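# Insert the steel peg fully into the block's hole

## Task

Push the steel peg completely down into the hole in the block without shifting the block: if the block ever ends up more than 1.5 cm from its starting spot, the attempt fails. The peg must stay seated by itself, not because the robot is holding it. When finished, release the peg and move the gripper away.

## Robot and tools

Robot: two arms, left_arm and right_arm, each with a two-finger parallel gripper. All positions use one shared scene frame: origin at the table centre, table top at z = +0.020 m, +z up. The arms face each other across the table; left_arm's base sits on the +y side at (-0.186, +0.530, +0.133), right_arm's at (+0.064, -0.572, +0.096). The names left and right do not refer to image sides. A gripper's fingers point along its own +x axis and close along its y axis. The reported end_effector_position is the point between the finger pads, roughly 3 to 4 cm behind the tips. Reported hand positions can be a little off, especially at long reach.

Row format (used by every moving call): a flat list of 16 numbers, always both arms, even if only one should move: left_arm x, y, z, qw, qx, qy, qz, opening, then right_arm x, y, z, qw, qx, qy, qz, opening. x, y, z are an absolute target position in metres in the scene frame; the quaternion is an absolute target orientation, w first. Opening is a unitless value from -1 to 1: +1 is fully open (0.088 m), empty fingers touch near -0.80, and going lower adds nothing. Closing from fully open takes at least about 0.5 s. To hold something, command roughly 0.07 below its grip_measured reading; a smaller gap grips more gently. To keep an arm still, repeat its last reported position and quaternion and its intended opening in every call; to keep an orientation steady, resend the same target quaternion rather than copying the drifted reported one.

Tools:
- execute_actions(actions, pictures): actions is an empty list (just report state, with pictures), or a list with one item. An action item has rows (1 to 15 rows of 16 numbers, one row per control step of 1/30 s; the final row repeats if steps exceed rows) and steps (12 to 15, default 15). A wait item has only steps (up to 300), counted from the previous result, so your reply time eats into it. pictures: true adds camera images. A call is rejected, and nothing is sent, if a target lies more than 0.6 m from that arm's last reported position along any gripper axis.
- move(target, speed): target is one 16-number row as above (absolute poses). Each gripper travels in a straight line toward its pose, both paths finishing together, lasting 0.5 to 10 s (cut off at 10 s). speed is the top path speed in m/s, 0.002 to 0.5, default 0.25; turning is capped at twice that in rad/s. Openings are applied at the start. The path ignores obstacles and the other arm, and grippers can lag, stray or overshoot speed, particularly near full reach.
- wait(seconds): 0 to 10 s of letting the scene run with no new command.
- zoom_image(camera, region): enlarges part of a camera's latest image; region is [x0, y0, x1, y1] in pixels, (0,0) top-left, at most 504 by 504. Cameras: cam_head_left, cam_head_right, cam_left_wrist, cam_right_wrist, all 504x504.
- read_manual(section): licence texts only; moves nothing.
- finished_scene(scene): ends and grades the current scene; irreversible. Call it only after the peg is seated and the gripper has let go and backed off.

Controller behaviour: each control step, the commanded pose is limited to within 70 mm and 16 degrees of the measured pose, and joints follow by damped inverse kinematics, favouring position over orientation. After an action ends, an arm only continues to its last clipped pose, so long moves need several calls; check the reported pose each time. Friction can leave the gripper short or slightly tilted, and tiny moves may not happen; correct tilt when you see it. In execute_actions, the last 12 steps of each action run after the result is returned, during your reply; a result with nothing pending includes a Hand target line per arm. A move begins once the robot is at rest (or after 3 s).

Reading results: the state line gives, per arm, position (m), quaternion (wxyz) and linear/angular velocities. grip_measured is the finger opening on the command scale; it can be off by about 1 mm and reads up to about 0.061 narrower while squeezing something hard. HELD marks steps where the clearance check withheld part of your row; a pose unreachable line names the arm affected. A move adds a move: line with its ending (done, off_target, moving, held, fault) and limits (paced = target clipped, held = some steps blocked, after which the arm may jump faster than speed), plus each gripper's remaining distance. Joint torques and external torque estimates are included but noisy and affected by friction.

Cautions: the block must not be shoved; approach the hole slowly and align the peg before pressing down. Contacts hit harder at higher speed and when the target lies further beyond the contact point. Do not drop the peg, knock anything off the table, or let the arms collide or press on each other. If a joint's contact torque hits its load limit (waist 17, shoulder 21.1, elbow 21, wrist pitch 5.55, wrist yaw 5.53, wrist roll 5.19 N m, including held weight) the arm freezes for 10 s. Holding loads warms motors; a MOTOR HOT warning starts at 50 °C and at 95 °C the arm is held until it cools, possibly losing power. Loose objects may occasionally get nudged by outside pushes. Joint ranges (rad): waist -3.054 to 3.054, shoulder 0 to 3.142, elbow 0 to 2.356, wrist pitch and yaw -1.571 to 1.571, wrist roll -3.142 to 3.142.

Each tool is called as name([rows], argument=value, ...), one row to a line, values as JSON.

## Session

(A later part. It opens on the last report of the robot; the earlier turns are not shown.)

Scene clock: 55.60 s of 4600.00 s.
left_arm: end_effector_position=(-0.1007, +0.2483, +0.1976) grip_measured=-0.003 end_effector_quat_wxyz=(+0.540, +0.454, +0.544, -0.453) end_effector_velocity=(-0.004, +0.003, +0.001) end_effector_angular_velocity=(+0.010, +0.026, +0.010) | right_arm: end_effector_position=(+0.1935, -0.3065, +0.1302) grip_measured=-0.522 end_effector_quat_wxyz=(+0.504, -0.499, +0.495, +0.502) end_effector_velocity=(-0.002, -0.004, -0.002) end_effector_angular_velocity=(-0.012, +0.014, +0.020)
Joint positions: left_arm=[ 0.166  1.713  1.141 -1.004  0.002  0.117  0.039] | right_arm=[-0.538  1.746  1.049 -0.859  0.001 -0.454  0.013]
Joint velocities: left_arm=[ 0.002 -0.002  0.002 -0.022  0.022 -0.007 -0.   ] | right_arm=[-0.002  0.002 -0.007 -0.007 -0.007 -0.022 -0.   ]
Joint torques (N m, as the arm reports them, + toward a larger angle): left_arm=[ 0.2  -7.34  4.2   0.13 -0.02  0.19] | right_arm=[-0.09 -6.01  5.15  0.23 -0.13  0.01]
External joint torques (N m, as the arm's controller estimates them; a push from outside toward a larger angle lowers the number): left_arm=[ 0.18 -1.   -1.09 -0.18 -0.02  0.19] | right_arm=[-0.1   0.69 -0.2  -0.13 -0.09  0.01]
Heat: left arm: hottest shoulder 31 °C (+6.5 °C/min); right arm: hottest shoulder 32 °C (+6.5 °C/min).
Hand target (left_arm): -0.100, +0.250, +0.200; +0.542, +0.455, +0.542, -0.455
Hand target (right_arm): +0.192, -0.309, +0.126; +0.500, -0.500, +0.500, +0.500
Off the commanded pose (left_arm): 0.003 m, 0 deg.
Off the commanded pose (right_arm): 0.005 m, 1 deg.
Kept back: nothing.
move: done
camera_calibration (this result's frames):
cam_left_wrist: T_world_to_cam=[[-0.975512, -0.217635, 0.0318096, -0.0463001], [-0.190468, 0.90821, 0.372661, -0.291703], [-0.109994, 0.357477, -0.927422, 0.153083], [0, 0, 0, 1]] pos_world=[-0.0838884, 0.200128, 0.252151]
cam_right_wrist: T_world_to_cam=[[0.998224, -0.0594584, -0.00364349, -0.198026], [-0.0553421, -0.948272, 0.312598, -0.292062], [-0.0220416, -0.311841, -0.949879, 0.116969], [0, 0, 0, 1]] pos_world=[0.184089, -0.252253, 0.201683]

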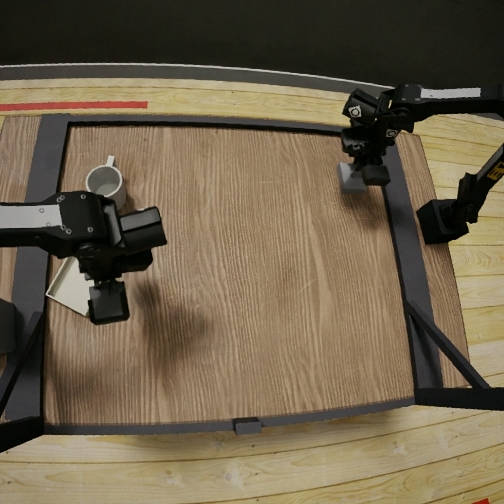

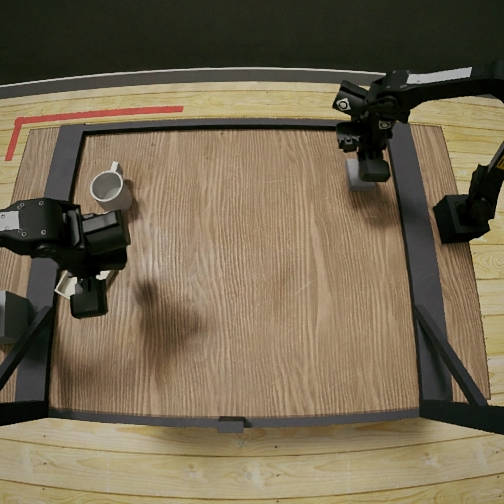

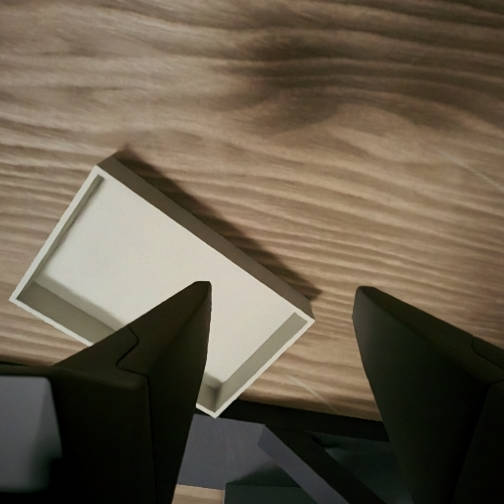

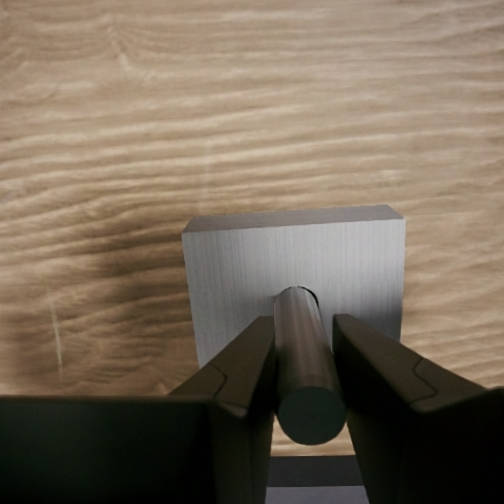

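Seems partly in. Continue.

move(target=[-0.1,0.25,0.2,0.542,0.455,0.542,-0.455,0.0,0.1932,-0.3092,0.114,0.5,-0.5,0.5,0.5,-0.62], speed=0.006)

zoom_image(camera="cam_right_wrist", region=[200,200,400,400])

Scene clock: 58.97 s of 4600.00 s.
left_arm: end_effector_position=(-0.1007, +0.2483, +0.1976) grip_measured=-0.003 end_effector_quat_wxyz=(+0.540, +0.454, +0.544, -0.453) end_effector_velocity=(-0.002, +0.002, -0.001) end_effector_angular_velocity=(+0.010, +0.011, +0.005) | right_arm: end_effector_position=(+0.1942, -0.3053, +0.1241) grip_measured=-0.522 end_effector_quat_wxyz=(+0.509, -0.498, +0.491, +0.503) end_effector_velocity=(+0.001, -0.003, -0.001) end_effector_angular_velocity=(-0.015, -0.002, +0.034)
Joint positions: left_arm=[ 0.166  1.713  1.141 -1.004  0.002  0.117  0.039] | right_arm=[-0.538  1.753  1.029 -0.821  0.001 -0.454  0.013]
Joint velocities: left_arm=[-0.002  0.002 -0.002 -0.007  0.007 -0.007 -0.   ] | right_arm=[-0.002  0.002 -0.002 -0.007  0.007 -0.037 -0.   ]
Joint torques (N m, as the arm reports them, + toward a larger angle): left_arm=[ 0.16 -7.39  4.26  0.15 -0.05  0.18] | right_arm=[-0.21 -4.21  4.15  0.96 -0.12 -0.07]
External joint torques (N m, as the arm's controller estimates them; a push from outside toward a larger angle lowers the number): left_arm=[ 0.16 -1.09 -1.   -0.16 -0.05  0.18] | right_arm=[-0.2   2.46 -1.16  0.58 -0.09 -0.07]
Heat: left arm: hottest shoulder 31 °C (+6.1 °C/min); right arm: hottest shoulder 32 °C (+6.1 °C/min).
Hand target (left_arm): -0.100, +0.250, +0.200; +0.542, +0.455, +0.542, -0.455
Hand target (right_arm): +0.193, -0.309, +0.114; +0.500, -0.500, +0.500, +0.500
Off the commanded pose (left_arm): 0.003 m, 0 deg.
Off the commanded pose (right_arm): 0.011 m, 2 deg.
Kept back: nothing.
move: off_target (right_arm)
camera_calibration (this result's frames):
cam_left_wrist: T_world_to_cam=[[-0.975512, -0.217635, 0.0318096, -0.0463001], [-0.190468, 0.90821, 0.372661, -0.291703], [-0.109994, 0.357477, -0.927422, 0.153083], [0, 0, 0, 1]] pos_world=[-0.0838884, 0.200128, 0.252151]
cam_right_wrist: T_world_to_cam=[[0.998208, -0.0598249, 0.00102677, -0.199369], [-0.0573435, -0.951624, 0.301867, -0.288293], [-0.017082, -0.301385, -0.95335, 0.114239], [0, 0, 0, 1]] pos_world=[0.184432, -0.251844, 0.19614]

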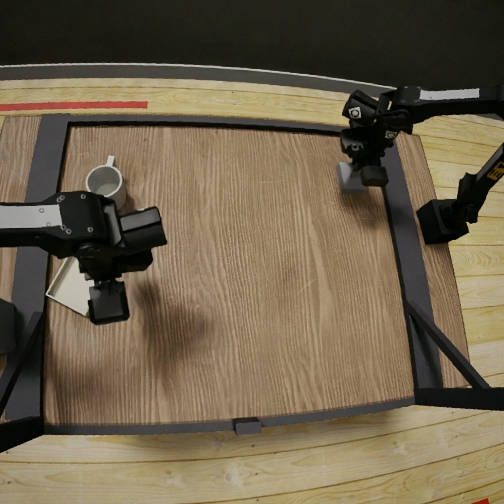

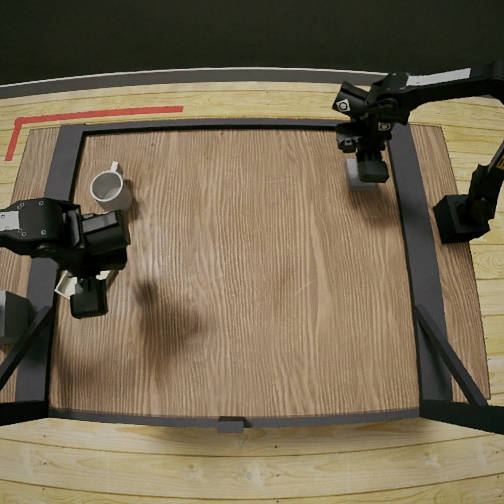

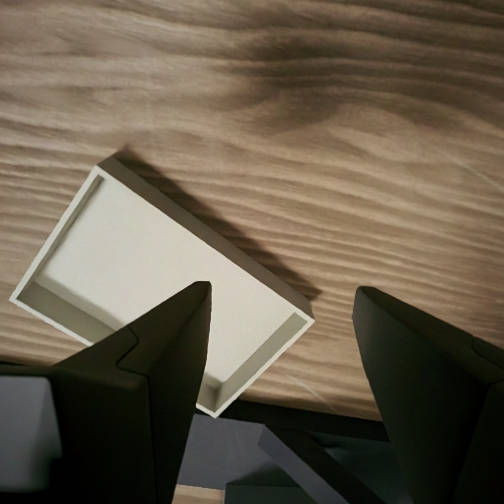

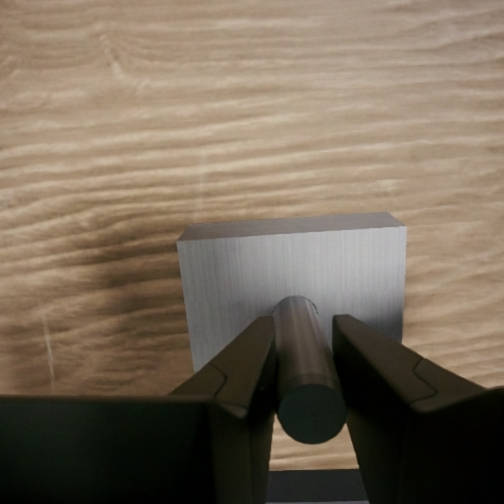

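Region (200, 200, 400, 400) of cam_right_wrist's 504x504 image, scaled by 2.520, with more detail than that image has.

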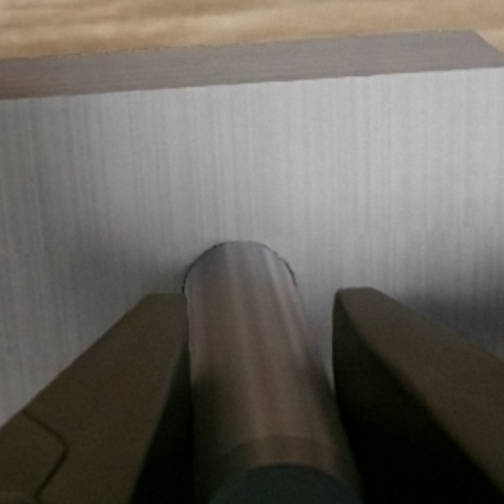

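move(target=[-0.1,0.25,0.2,0.542,0.455,0.542,-0.455,0.0,0.1925,-0.3125,0.116,0.5,-0.5,0.5,0.5,-0.62], speed=0.005)

zoom_image(camera="cam_head_left", region=[300,120,400,220])

Scene clock: 62.13 s of 4600.00 s.
left_arm: end_effector_position=(-0.1007, +0.2483, +0.1976) grip_measured=-0.003 end_effector_quat_wxyz=(+0.540, +0.454, +0.544, -0.453) end_effector_velocity=(-0.003, +0.005, +0.000) end_effector_angular_velocity=(+0.019, +0.013, +0.005) | right_arm: end_effector_position=(+0.1941, -0.3063, +0.1237) grip_measured=-0.522 end_effector_quat_wxyz=(+0.509, -0.497, +0.491, +0.503) end_effector_velocity=(-0.001, -0.004, +0.001) end_effector_angular_velocity=(-0.012, +0.014, -0.014)
Joint positions: left_arm=[ 0.166  1.713  1.141 -1.004  0.002  0.117  0.039] | right_arm=[-0.54   1.751  1.025 -0.819  0.001 -0.454  0.013]
Joint velocities: left_arm=[-0.002 -0.002 -0.002 -0.022  0.007 -0.007 -0.   ] | right_arm=[-0.007 -0.002  0.002 -0.022 -0.007  0.007 -0.   ]
Joint torques (N m, as the arm reports them, + toward a larger angle): left_arm=[ 0.19 -7.33  4.26  0.13 -0.05  0.19] | right_arm=[-0.4  -5.62  3.47  0.5  -0.1  -0.14]
External joint torques (N m, as the arm's controller estimates them; a push from outside toward a larger angle lowers the number): left_arm=[ 0.23 -1.03 -0.97 -0.17 -0.05  0.19] | right_arm=[-0.34  1.14 -1.92  0.1  -0.07 -0.14]
Heat: left arm: hottest shoulder 31 °C (+5.1 °C/min); right arm: hottest shoulder 32 °C (+5.1 °C/min).
Hand target (left_arm): -0.100, +0.250, +0.200; +0.542, +0.455, +0.542, -0.455
Hand target (right_arm): +0.193, -0.313, +0.116; +0.500, -0.500, +0.500, +0.500
Off the commanded pose (left_arm): 0.003 m, 0 deg.
Off the commanded pose (right_arm): 0.010 m, 1 deg.
Kept back: nothing.
move: off_target (right_arm)
camera_calibration (this result's frames):
cam_left_wrist: T_world_to_cam=[[-0.975512, -0.217635, 0.0318096, -0.0463001], [-0.190468, 0.90821, 0.372661, -0.291703], [-0.109994, 0.357477, -0.927422, 0.153083], [0, 0, 0, 1]] pos_world=[-0.0838884, 0.200128, 0.252151]
cam_right_wrist: T_world_to_cam=[[0.998118, -0.0613281, 0.000176153, -0.199655], [-0.0585191, -0.951534, 0.301925, -0.288879], [-0.0183489, -0.301367, -0.953332, 0.113799], [0, 0, 0, 1]] pos_world=[0.184463, -0.252828, 0.195744]

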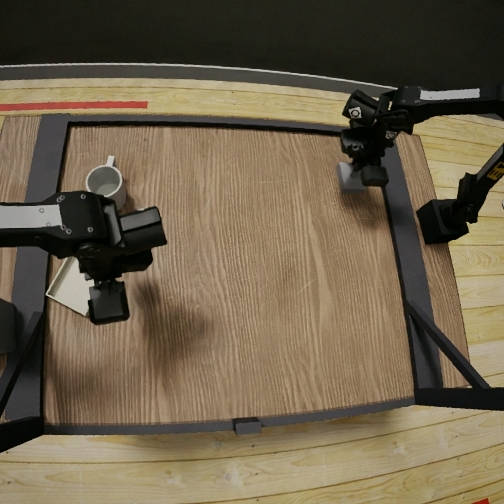

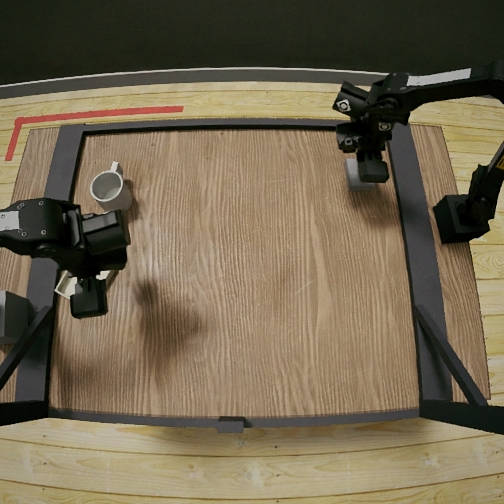

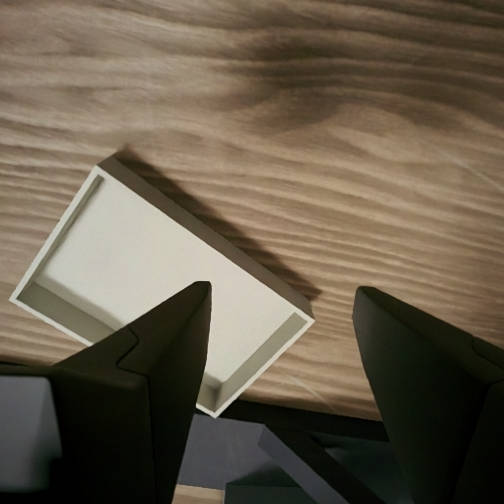

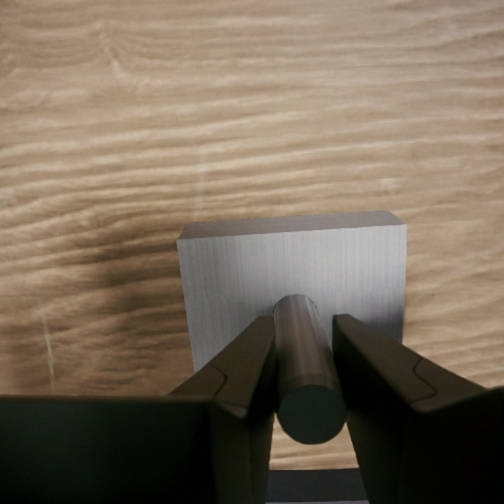

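Region (300, 120, 400, 220) of cam_head_left's 504x504 image, scaled by 5.040, with more detail than that image has.

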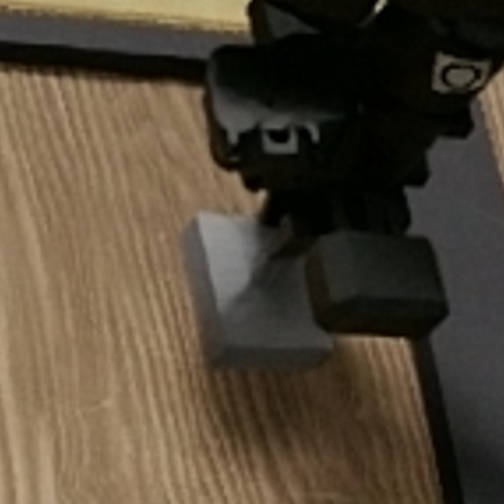

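move(target=[-0.1,0.25,0.2,0.542,0.455,0.542,-0.455,0.0,0.194,-0.3075,0.124,0.5,-0.5,0.5,0.5,-0.47], speed=0.01)

zoom_image(camera="cam_right_wrist", region=[100,150,404,454])

Scene clock: 64.70 s of 4600.00 s.
left_arm: end_effector_position=(-0.1007, +0.2483, +0.1976) grip_measured=-0.003 end_effector_quat_wxyz=(+0.540, +0.454, +0.544, -0.453) end_effector_velocity=(-0.000, +0.002, +0.000) end_effector_angular_velocity=(+0.009, -0.005, +0.005) | right_arm: end_effector_position=(+0.1936, -0.3079, +0.1250) grip_measured=-0.471 end_effector_quat_wxyz=(+0.503, -0.500, +0.498, +0.500) end_effector_velocity=(-0.001, -0.004, +0.000) end_effector_angular_velocity=(-0.003, +0.010, -0.015)
Joint positions: left_arm=[ 0.166  1.713  1.141 -1.004  0.002  0.117  0.039] | right_arm=[-0.54   1.757  1.038 -0.845  0.002 -0.454  0.016]
Joint velocities: left_arm=[-0.002 -0.002 -0.002 -0.007 -0.007 -0.007 -0.   ] | right_arm=[-0.007 -0.007 -0.007 -0.007 -0.007  0.007  0.   ]
Joint torques (N m, as the arm reports them, + toward a larger angle): left_arm=[ 0.18 -7.25  4.25  0.12 -0.04  0.18] | right_arm=[-0.16 -6.11  7.   -0.19 -0.14 -0.07]
External joint torques (N m, as the arm's controller estimates them; a push from outside toward a larger angle lowers the number): left_arm=[ 0.17 -0.98 -1.   -0.2  -0.04  0.18] | right_arm=[-0.1   0.7   1.66 -0.54 -0.11 -0.07]
Heat: left arm: hottest shoulder 31 °C (+5.0 °C/min); right arm: hottest shoulder 32 °C (+5.0 °C/min).
Hand target (left_arm): -0.100, +0.250, +0.200; +0.542, +0.455, +0.542, -0.455
Hand target (right_arm): +0.194, -0.308, +0.124; +0.500, -0.500, +0.500, +0.500
Off the commanded pose (left_arm): 0.003 m, 0 deg.
Off the commanded pose (right_arm): 0.001 m, 0 deg.
Kept back: nothing.
move: done
camera_calibration (this result's frames):
cam_left_wrist: T_world_to_cam=[[-0.975512, -0.217635, 0.0318096, -0.0463001], [-0.190468, 0.90821, 0.372661, -0.291703], [-0.109994, 0.357477, -0.927422, 0.153083], [0, 0, 0, 1]] pos_world=[-0.0838884, 0.200128, 0.252151]
cam_right_wrist: T_world_to_cam=[[0.998095, -0.0613987, -0.00606379, -0.198428], [-0.0562588, -0.946054, 0.319086, -0.291647], [-0.0253282, -0.318137, -0.947706, 0.109992], [0, 0, 0, 1]] pos_world=[0.184429, -0.253105, 0.196098]

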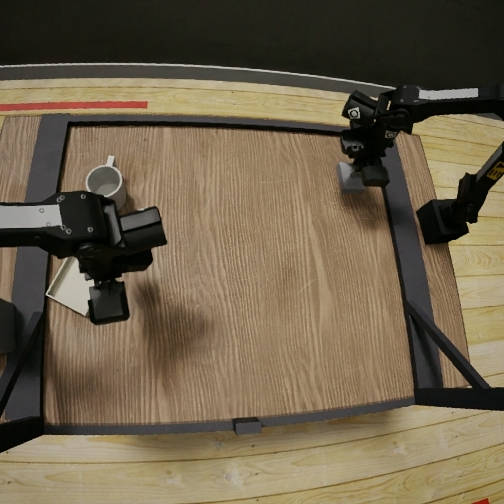

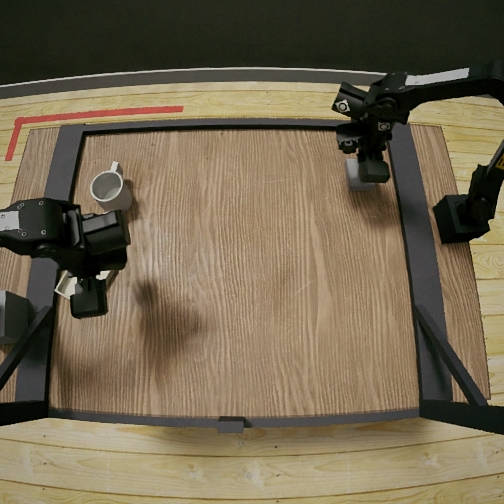

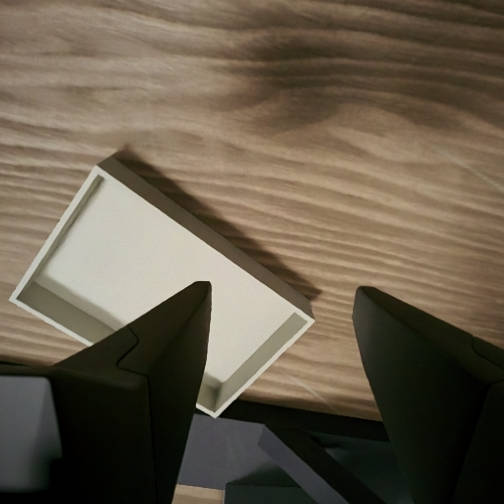

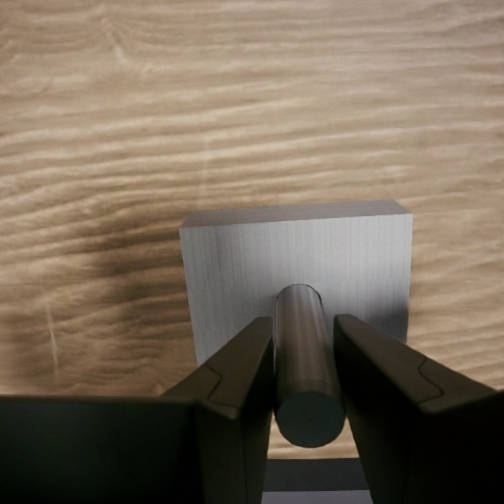

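Region (100, 150, 404, 454) of cam_right_wrist's 504x504 image, scaled by 1.658, with more detail than that image has.

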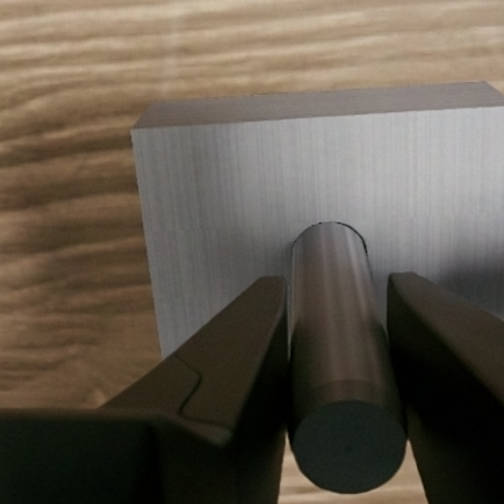

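Appears to have dropped some. Open and lift.

move(target=[-0.1,0.25,0.2,0.542,0.455,0.542,-0.455,0.0,0.194,-0.3075,0.155,0.5,-0.5,0.5,0.5,-0.3], speed=0.03)

Scene clock: 66.67 s of 4600.00 s.
left_arm: end_effector_position=(-0.1007, +0.2483, +0.1976) grip_measured=-0.003 end_effector_quat_wxyz=(+0.540, +0.454, +0.544, -0.453) end_effector_velocity=(-0.000, +0.002, +0.001) end_effector_angular_velocity=(+0.004, -0.006, +0.005) | right_arm: end_effector_position=(+0.1932, -0.3087, +0.1518) grip_measured=-0.302 end_effector_quat_wxyz=(+0.497, -0.502, +0.503, +0.498) end_effector_velocity=(-0.003, -0.005, +0.000) end_effector_angular_velocity=(-0.017, +0.016, +0.005)
Joint positions: left_arm=[ 0.166  1.713  1.141 -1.004  0.002  0.117  0.039] | right_arm=[-0.54   1.723  1.115 -0.972  0.002 -0.454  0.024]
Joint velocities: left_arm=[-0.002 -0.007 -0.002 -0.007 -0.007 -0.007 -0.   ] | right_arm=[-0.002 -0.002 -0.002 -0.022 -0.007 -0.007 -0.   ]
Joint torques (N m, as the arm reports them, + toward a larger angle): left_arm=[ 0.21 -7.35  4.22  0.13 -0.04  0.2 ] | right_arm=[-0.12 -7.98  7.2  -0.13 -0.14 -0.08]
External joint torques (N m, as the arm's controller estimates them; a push from outside toward a larger angle lowers the number): left_arm=[ 0.22 -1.04 -1.02 -0.17 -0.05  0.2 ] | right_arm=[-0.12 -1.27  1.67 -0.45 -0.11 -0.08]
Heat: left arm: hottest shoulder 31 °C (+4.0 °C/min); right arm: hottest shoulder 32 °C (+4.0 °C/min).
Hand target (left_arm): -0.100, +0.250, +0.200; +0.542, +0.455, +0.542, -0.455
Hand target (right_arm): +0.194, -0.308, +0.155; +0.500, -0.500, +0.500, +0.500
Off the commanded pose (left_arm): 0.003 m, 0 deg.
Off the commanded pose (right_arm): 0.003 m, 1 deg.
Kept back: nothing.
move: done
camera_calibration (this result's frames):
cam_left_wrist: T_world_to_cam=[[-0.975512, -0.217635, 0.0318096, -0.0463001], [-0.190468, 0.90821, 0.372661, -0.291703], [-0.109994, 0.357477, -0.927422, 0.153083], [0, 0, 0, 1]] pos_world=[-0.0838884, 0.200128, 0.252151]
cam_right_wrist: T_world_to_cam=[[0.998031, -0.0615301, -0.0121916, -0.197016], [-0.0539676, -0.941359, 0.333062, -0.302127], [-0.0319701, -0.331749, -0.942826, 0.131512], [0, 0, 0, 1]] pos_world=[0.184527, -0.252903, 0.222218]

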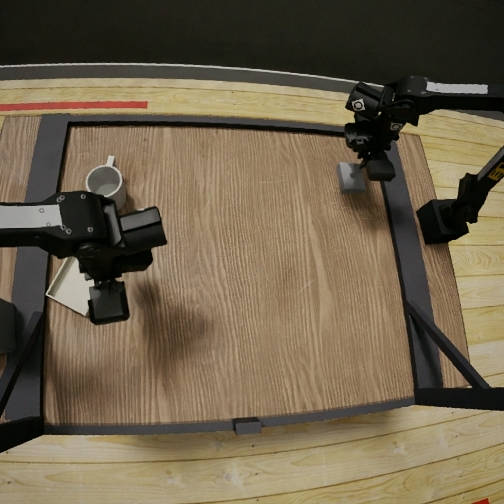

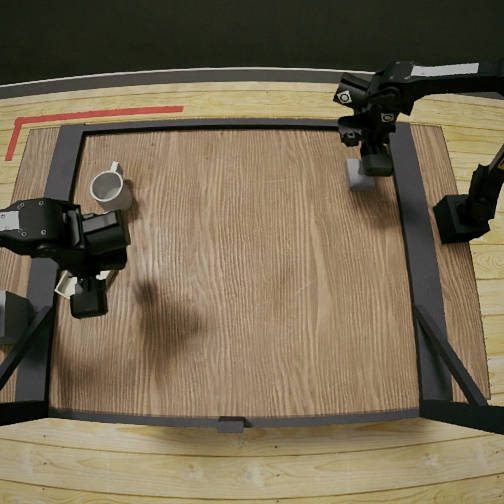

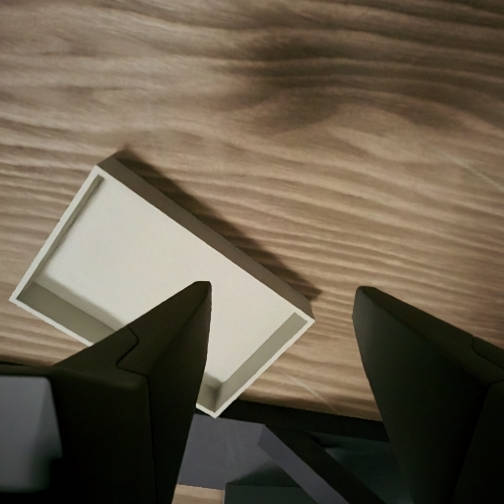

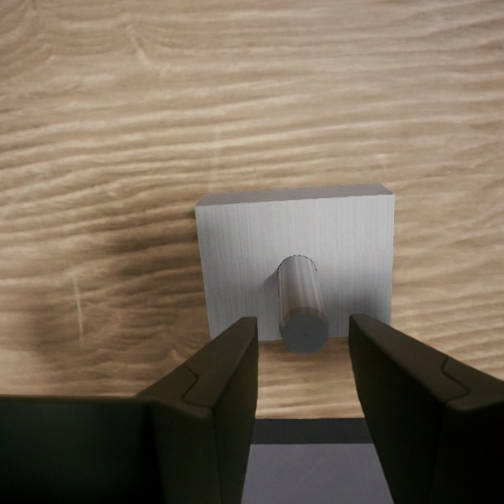

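move(target=[-0.1,0.25,0.2,0.542,0.455,0.542,-0.455,0.0,0.194,-0.3065,0.155,0.5,-0.5,0.5,0.5,-0.85], speed=0.03)

move(target=[-0.1,0.25,0.2,0.542,0.455,0.542,-0.455,0.0,0.194,-0.3065,0.122,0.5,-0.5,0.5,0.5,-0.85], speed=0.012)

move(target=[-0.1,0.25,0.2,0.542,0.455,0.542,-0.455,0.0,0.19,-0.33,0.2,0.5,-0.5,0.5,0.5,-0.3], speed=0.08)

Scene clock: 68.00 s of 4600.00 s.
left_arm: end_effector_position=(-0.1007, +0.2483, +0.1976) grip_measured=-0.003 end_effector_quat_wxyz=(+0.540, +0.454, +0.544, -0.453) end_effector_velocity=(+0.001, +0.005, +0.001) end_effector_angular_velocity=(+0.023, -0.016, -0.010) | right_arm: end_effector_position=(+0.1937, -0.3077, +0.1528) grip_measured=-0.792 end_effector_quat_wxyz=(+0.498, -0.501, +0.502, +0.499) end_effector_velocity=(-0.003, -0.005, +0.000) end_effector_angular_velocity=(-0.017, +0.016, +0.005)
Joint positions: left_arm=[ 0.166  1.713  1.141 -1.004  0.002  0.117  0.039] | right_arm=[-0.54   1.723  1.119 -0.972  0.002 -0.454  0.   ]
Joint velocities: left_arm=[-0.002 -0.002  0.002 -0.022 -0.022  0.007 -0.   ] | right_arm=[-0.002 -0.002 -0.002 -0.022 -0.007 -0.007 -0.   ]
Joint torques (N m, as the arm reports them, + toward a larger angle): left_arm=[ 0.21 -7.34  4.26  0.13 -0.03  0.21] | right_arm=[ 0.01 -7.64  7.22 -0.1  -0.14 -0.02]
External joint torques (N m, as the arm's controller estimates them; a push from outside toward a larger angle lowers the number): left_arm=[ 0.21 -1.06 -0.96 -0.16 -0.02  0.2 ] | right_arm=[ 0.   -0.98  1.75 -0.4  -0.1  -0.01]
Heat: left arm: hottest shoulder 31 °C (+4.0 °C/min); right arm: hottest shoulder 32 °C (+4.0 °C/min).
Hand target (left_arm): -0.100, +0.250, +0.200; +0.542, +0.455, +0.542, -0.455
Hand target (right_arm): +0.194, -0.306, +0.155; +0.500, -0.500, +0.500, +0.500
Off the commanded pose (left_arm): 0.003 m, 0 deg.
Off the commanded pose (right_arm): 0.003 m, 0 deg.
Kept back: nothing.
move: done
camera_calibration (this result's frames):
cam_left_wrist: T_world_to_cam=[[-0.975512, -0.217635, 0.0318096, -0.0463001], [-0.190468, 0.90821, 0.372661, -0.291703], [-0.109994, 0.357477, -0.927422, 0.153083], [0, 0, 0, 1]] pos_world=[-0.0838884, 0.200128, 0.252151]
cam_right_wrist: T_world_to_cam=[[0.998048, -0.0614945, -0.0108787, -0.197628], [-0.0544669, -0.942382, 0.330075, -0.301234], [-0.0305497, -0.328838, -0.943892, 0.133574], [0, 0, 0, 1]] pos_world=[0.184916, -0.252107, 0.223359]

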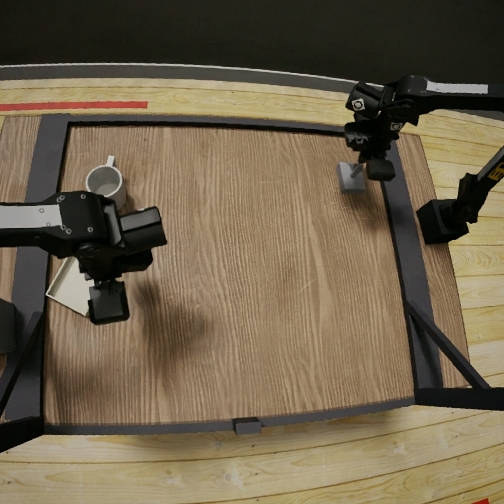

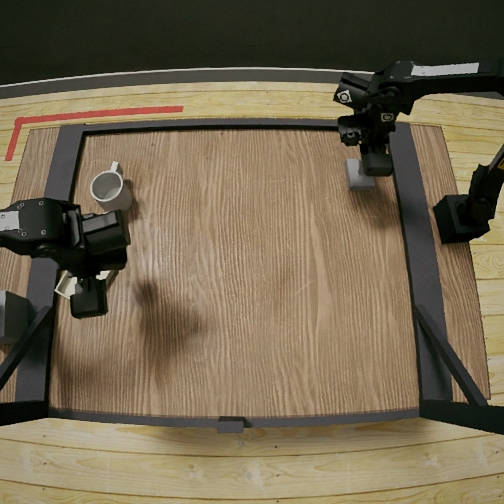

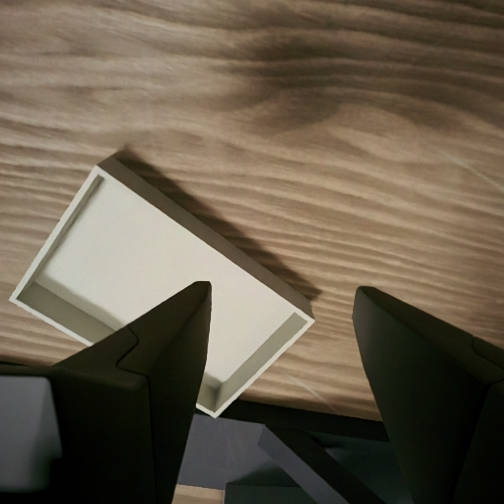

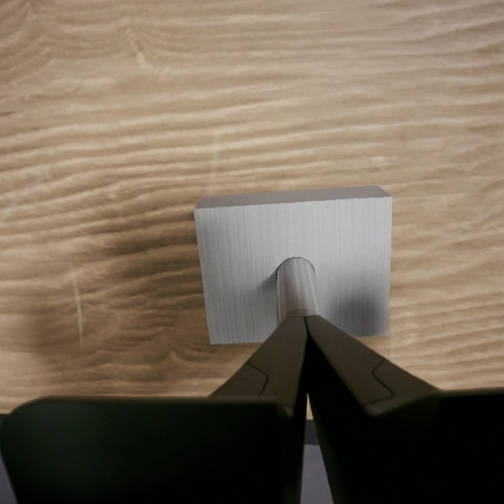

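Scene clock: 70.80 s of 4600.00 s.
left_arm: end_effector_position=(-0.1007, +0.2483, +0.1976) grip_measured=-0.003 end_effector_quat_wxyz=(+0.540, +0.454, +0.544, -0.453) end_effector_velocity=(-0.002, +0.002, +0.000) end_effector_angular_velocity=(+0.005, +0.009, +0.005) | right_arm: end_effector_position=(+0.1955, -0.3040, +0.1271) grip_measured=-0.792 end_effector_quat_wxyz=(+0.506, -0.499, +0.494, +0.501) end_effector_velocity=(-0.001, +0.002, +0.000) end_effector_angular_velocity=(+0.010, +0.003, +0.010)
Joint positions: left_arm=[ 0.166  1.713  1.141 -1.004  0.002  0.117  0.039] | right_arm=[-0.54   1.761  1.053 -0.846  0.002 -0.454  0.   ]
Joint velocities: left_arm=[-0.002 -0.002 -0.002 -0.007  0.007 -0.007 -0.   ] | right_arm=[ 0.002 -0.002 -0.002  0.007 -0.007 -0.007  0.   ]
Joint torques (N m, as the arm reports them, + toward a larger angle): left_arm=[ 0.13 -7.34  4.27  0.14 -0.04  0.2 ] | right_arm=[-0.02 -5.97  5.    0.25 -0.14 -0.04]
External joint torques (N m, as the arm's controller estimates them; a push from outside toward a larger angle lowers the number): left_arm=[ 0.09 -1.04 -0.99 -0.17 -0.04  0.21] | right_arm=[-0.06  0.89 -0.38 -0.11 -0.1  -0.04]
Heat: left arm: hottest shoulder 31 °C (+4.0 °C/min); right arm: hottest shoulder 32 °C (+4.0 °C/min).
Hand target (left_arm): -0.100, +0.250, +0.200; +0.542, +0.455, +0.542, -0.455
Hand target (right_arm): +0.194, -0.307, +0.122; +0.500, -0.500, +0.500, +0.500
Off the commanded pose (left_arm): 0.003 m, 0 deg.
Off the commanded pose (right_arm): 0.006 m, 1 deg.
Kept back: nothing.
move: done
camera_calibration (this result's frames):
cam_left_wrist: T_world_to_cam=[[-0.975512, -0.217635, 0.0318096, -0.0463001], [-0.190468, 0.90821, 0.372661, -0.291703], [-0.109994, 0.357477, -0.927422, 0.153083], [0, 0, 0, 1]] pos_world=[-0.0838884, 0.200128, 0.252151]
cam_right_wrist: T_world_to_cam=[[0.998113, -0.0613623, -0.00241543, -0.200537], [-0.0575759, -0.948753, 0.310728, -0.288018], [-0.0213587, -0.310003, -0.950496, 0.115354], [0, 0, 0, 1]] pos_world=[0.186039, -0.249804, 0.198655]

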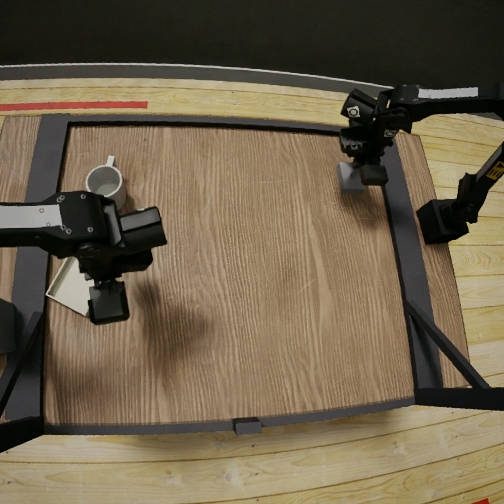

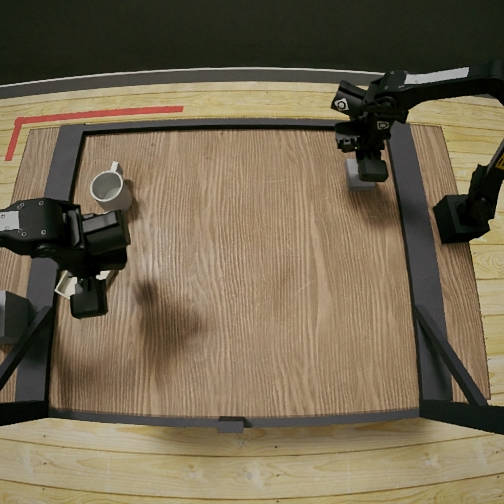

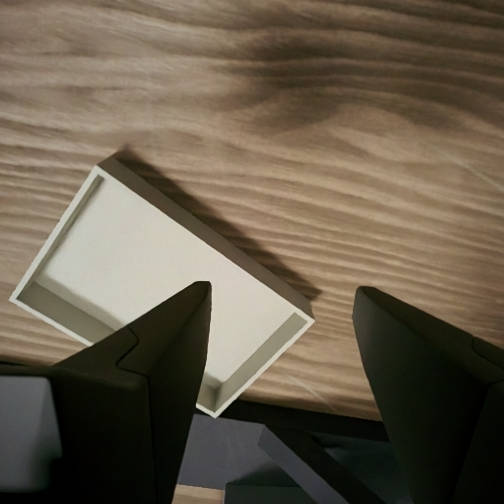

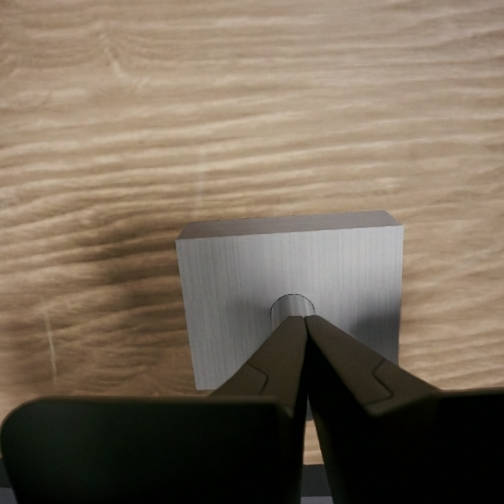

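Scene clock: 72.13 s of 4600.00 s.
left_arm: end_effector_position=(-0.1007, +0.2483, +0.1976) grip_measured=-0.003 end_effector_quat_wxyz=(+0.540, +0.454, +0.544, -0.453) end_effector_velocity=(+0.002, +0.003, +0.000) end_effector_angular_velocity=(+0.013, -0.019, +0.005) | right_arm: end_effector_position=(+0.1890, -0.3304, +0.1967) grip_measured=-0.302 end_effector_quat_wxyz=(+0.498, -0.501, +0.503, +0.498) end_effector_velocity=(-0.005, -0.004, +0.000) end_effector_angular_velocity=(-0.010, +0.030, -0.010)
Joint positions: left_arm=[ 0.166  1.713  1.141 -1.004  0.002  0.117  0.039] | right_arm=[-0.561  1.595  1.16  -1.144  0.002 -0.474  0.024]
Joint velocities: left_arm=[-0.002 -0.002 -0.002 -0.007 -0.022 -0.007  0.   ] | right_arm=[-0.002 -0.002 -0.002 -0.022 -0.022  0.007 -0.   ]
Joint torques (N m, as the arm reports them, + toward a larger angle): left_arm=[ 0.2  -7.32  4.28  0.14 -0.02  0.2 ] | right_arm=[-0.32 -6.78  7.66 -0.11 -0.12 -0.17]
External joint torques (N m, as the arm's controller estimates them; a push from outside toward a larger angle lowers the number): left_arm=[ 0.2  -1.02 -0.97 -0.17 -0.02  0.2 ] | right_arm=[-0.35 -0.79  1.85 -0.43 -0.08 -0.17]
Heat: left arm: hottest shoulder 32 °C (+5.1 °C/min); right arm: hottest shoulder 32 °C (+3.0 °C/min).
Hand target (left_arm): -0.100, +0.250, +0.200; +0.542, +0.455, +0.542, -0.455
Hand target (right_arm): +0.190, -0.330, +0.200; +0.500, -0.500, +0.500, +0.500
Off the commanded pose (left_arm): 0.003 m, 0 deg.
Off the commanded pose (right_arm): 0.003 m, 1 deg.
Kept back: nothing.
move: done
camera_calibration (this result's frames):
cam_left_wrist: T_world_to_cam=[[-0.975512, -0.217635, 0.0318096, -0.0463001], [-0.190468, 0.90821, 0.372661, -0.291703], [-0.109994, 0.357477, -0.927422, 0.153083], [0, 0, 0, 1]] pos_world=[-0.0838884, 0.200128, 0.252151]
cam_right_wrist: T_world_to_cam=[[0.997985, -0.0622835, -0.0120748, -0.193936], [-0.0547408, -0.941561, 0.332364, -0.337548], [-0.0320699, -0.331033, -0.943074, 0.166791], [0, 0, 0, 1]] pos_world=[0.180417, -0.274687, 0.267143]

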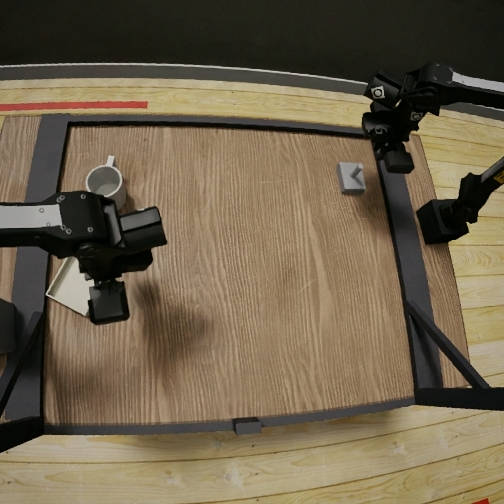

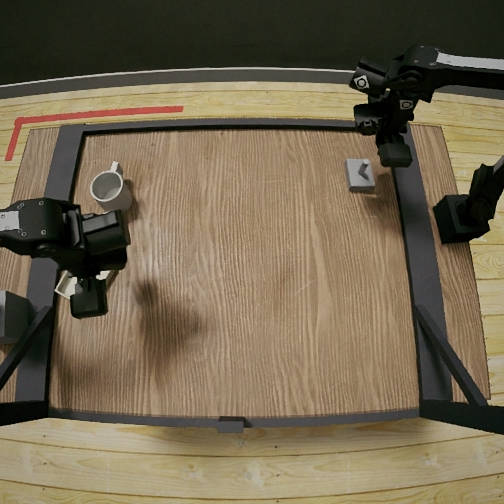

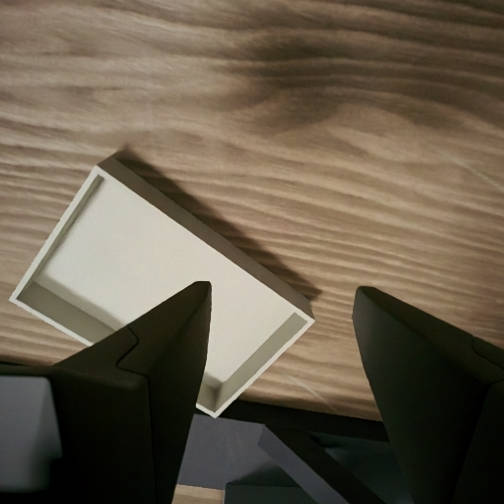

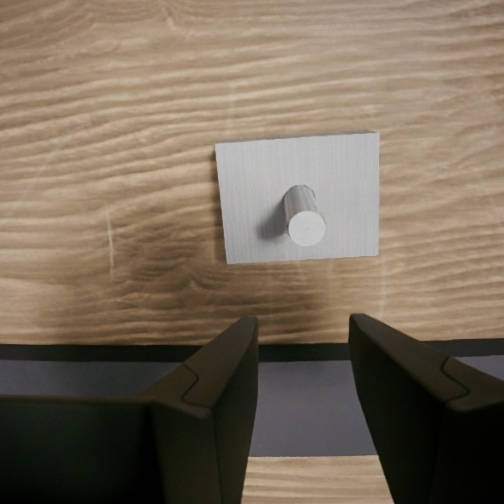

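The elbow torque dropped while pressing, which shows contact with the peg top at z≈0.091. That fits the peg being bottomed in the hole.

finished_scene(scene=2)

The scene is finished: the task was done.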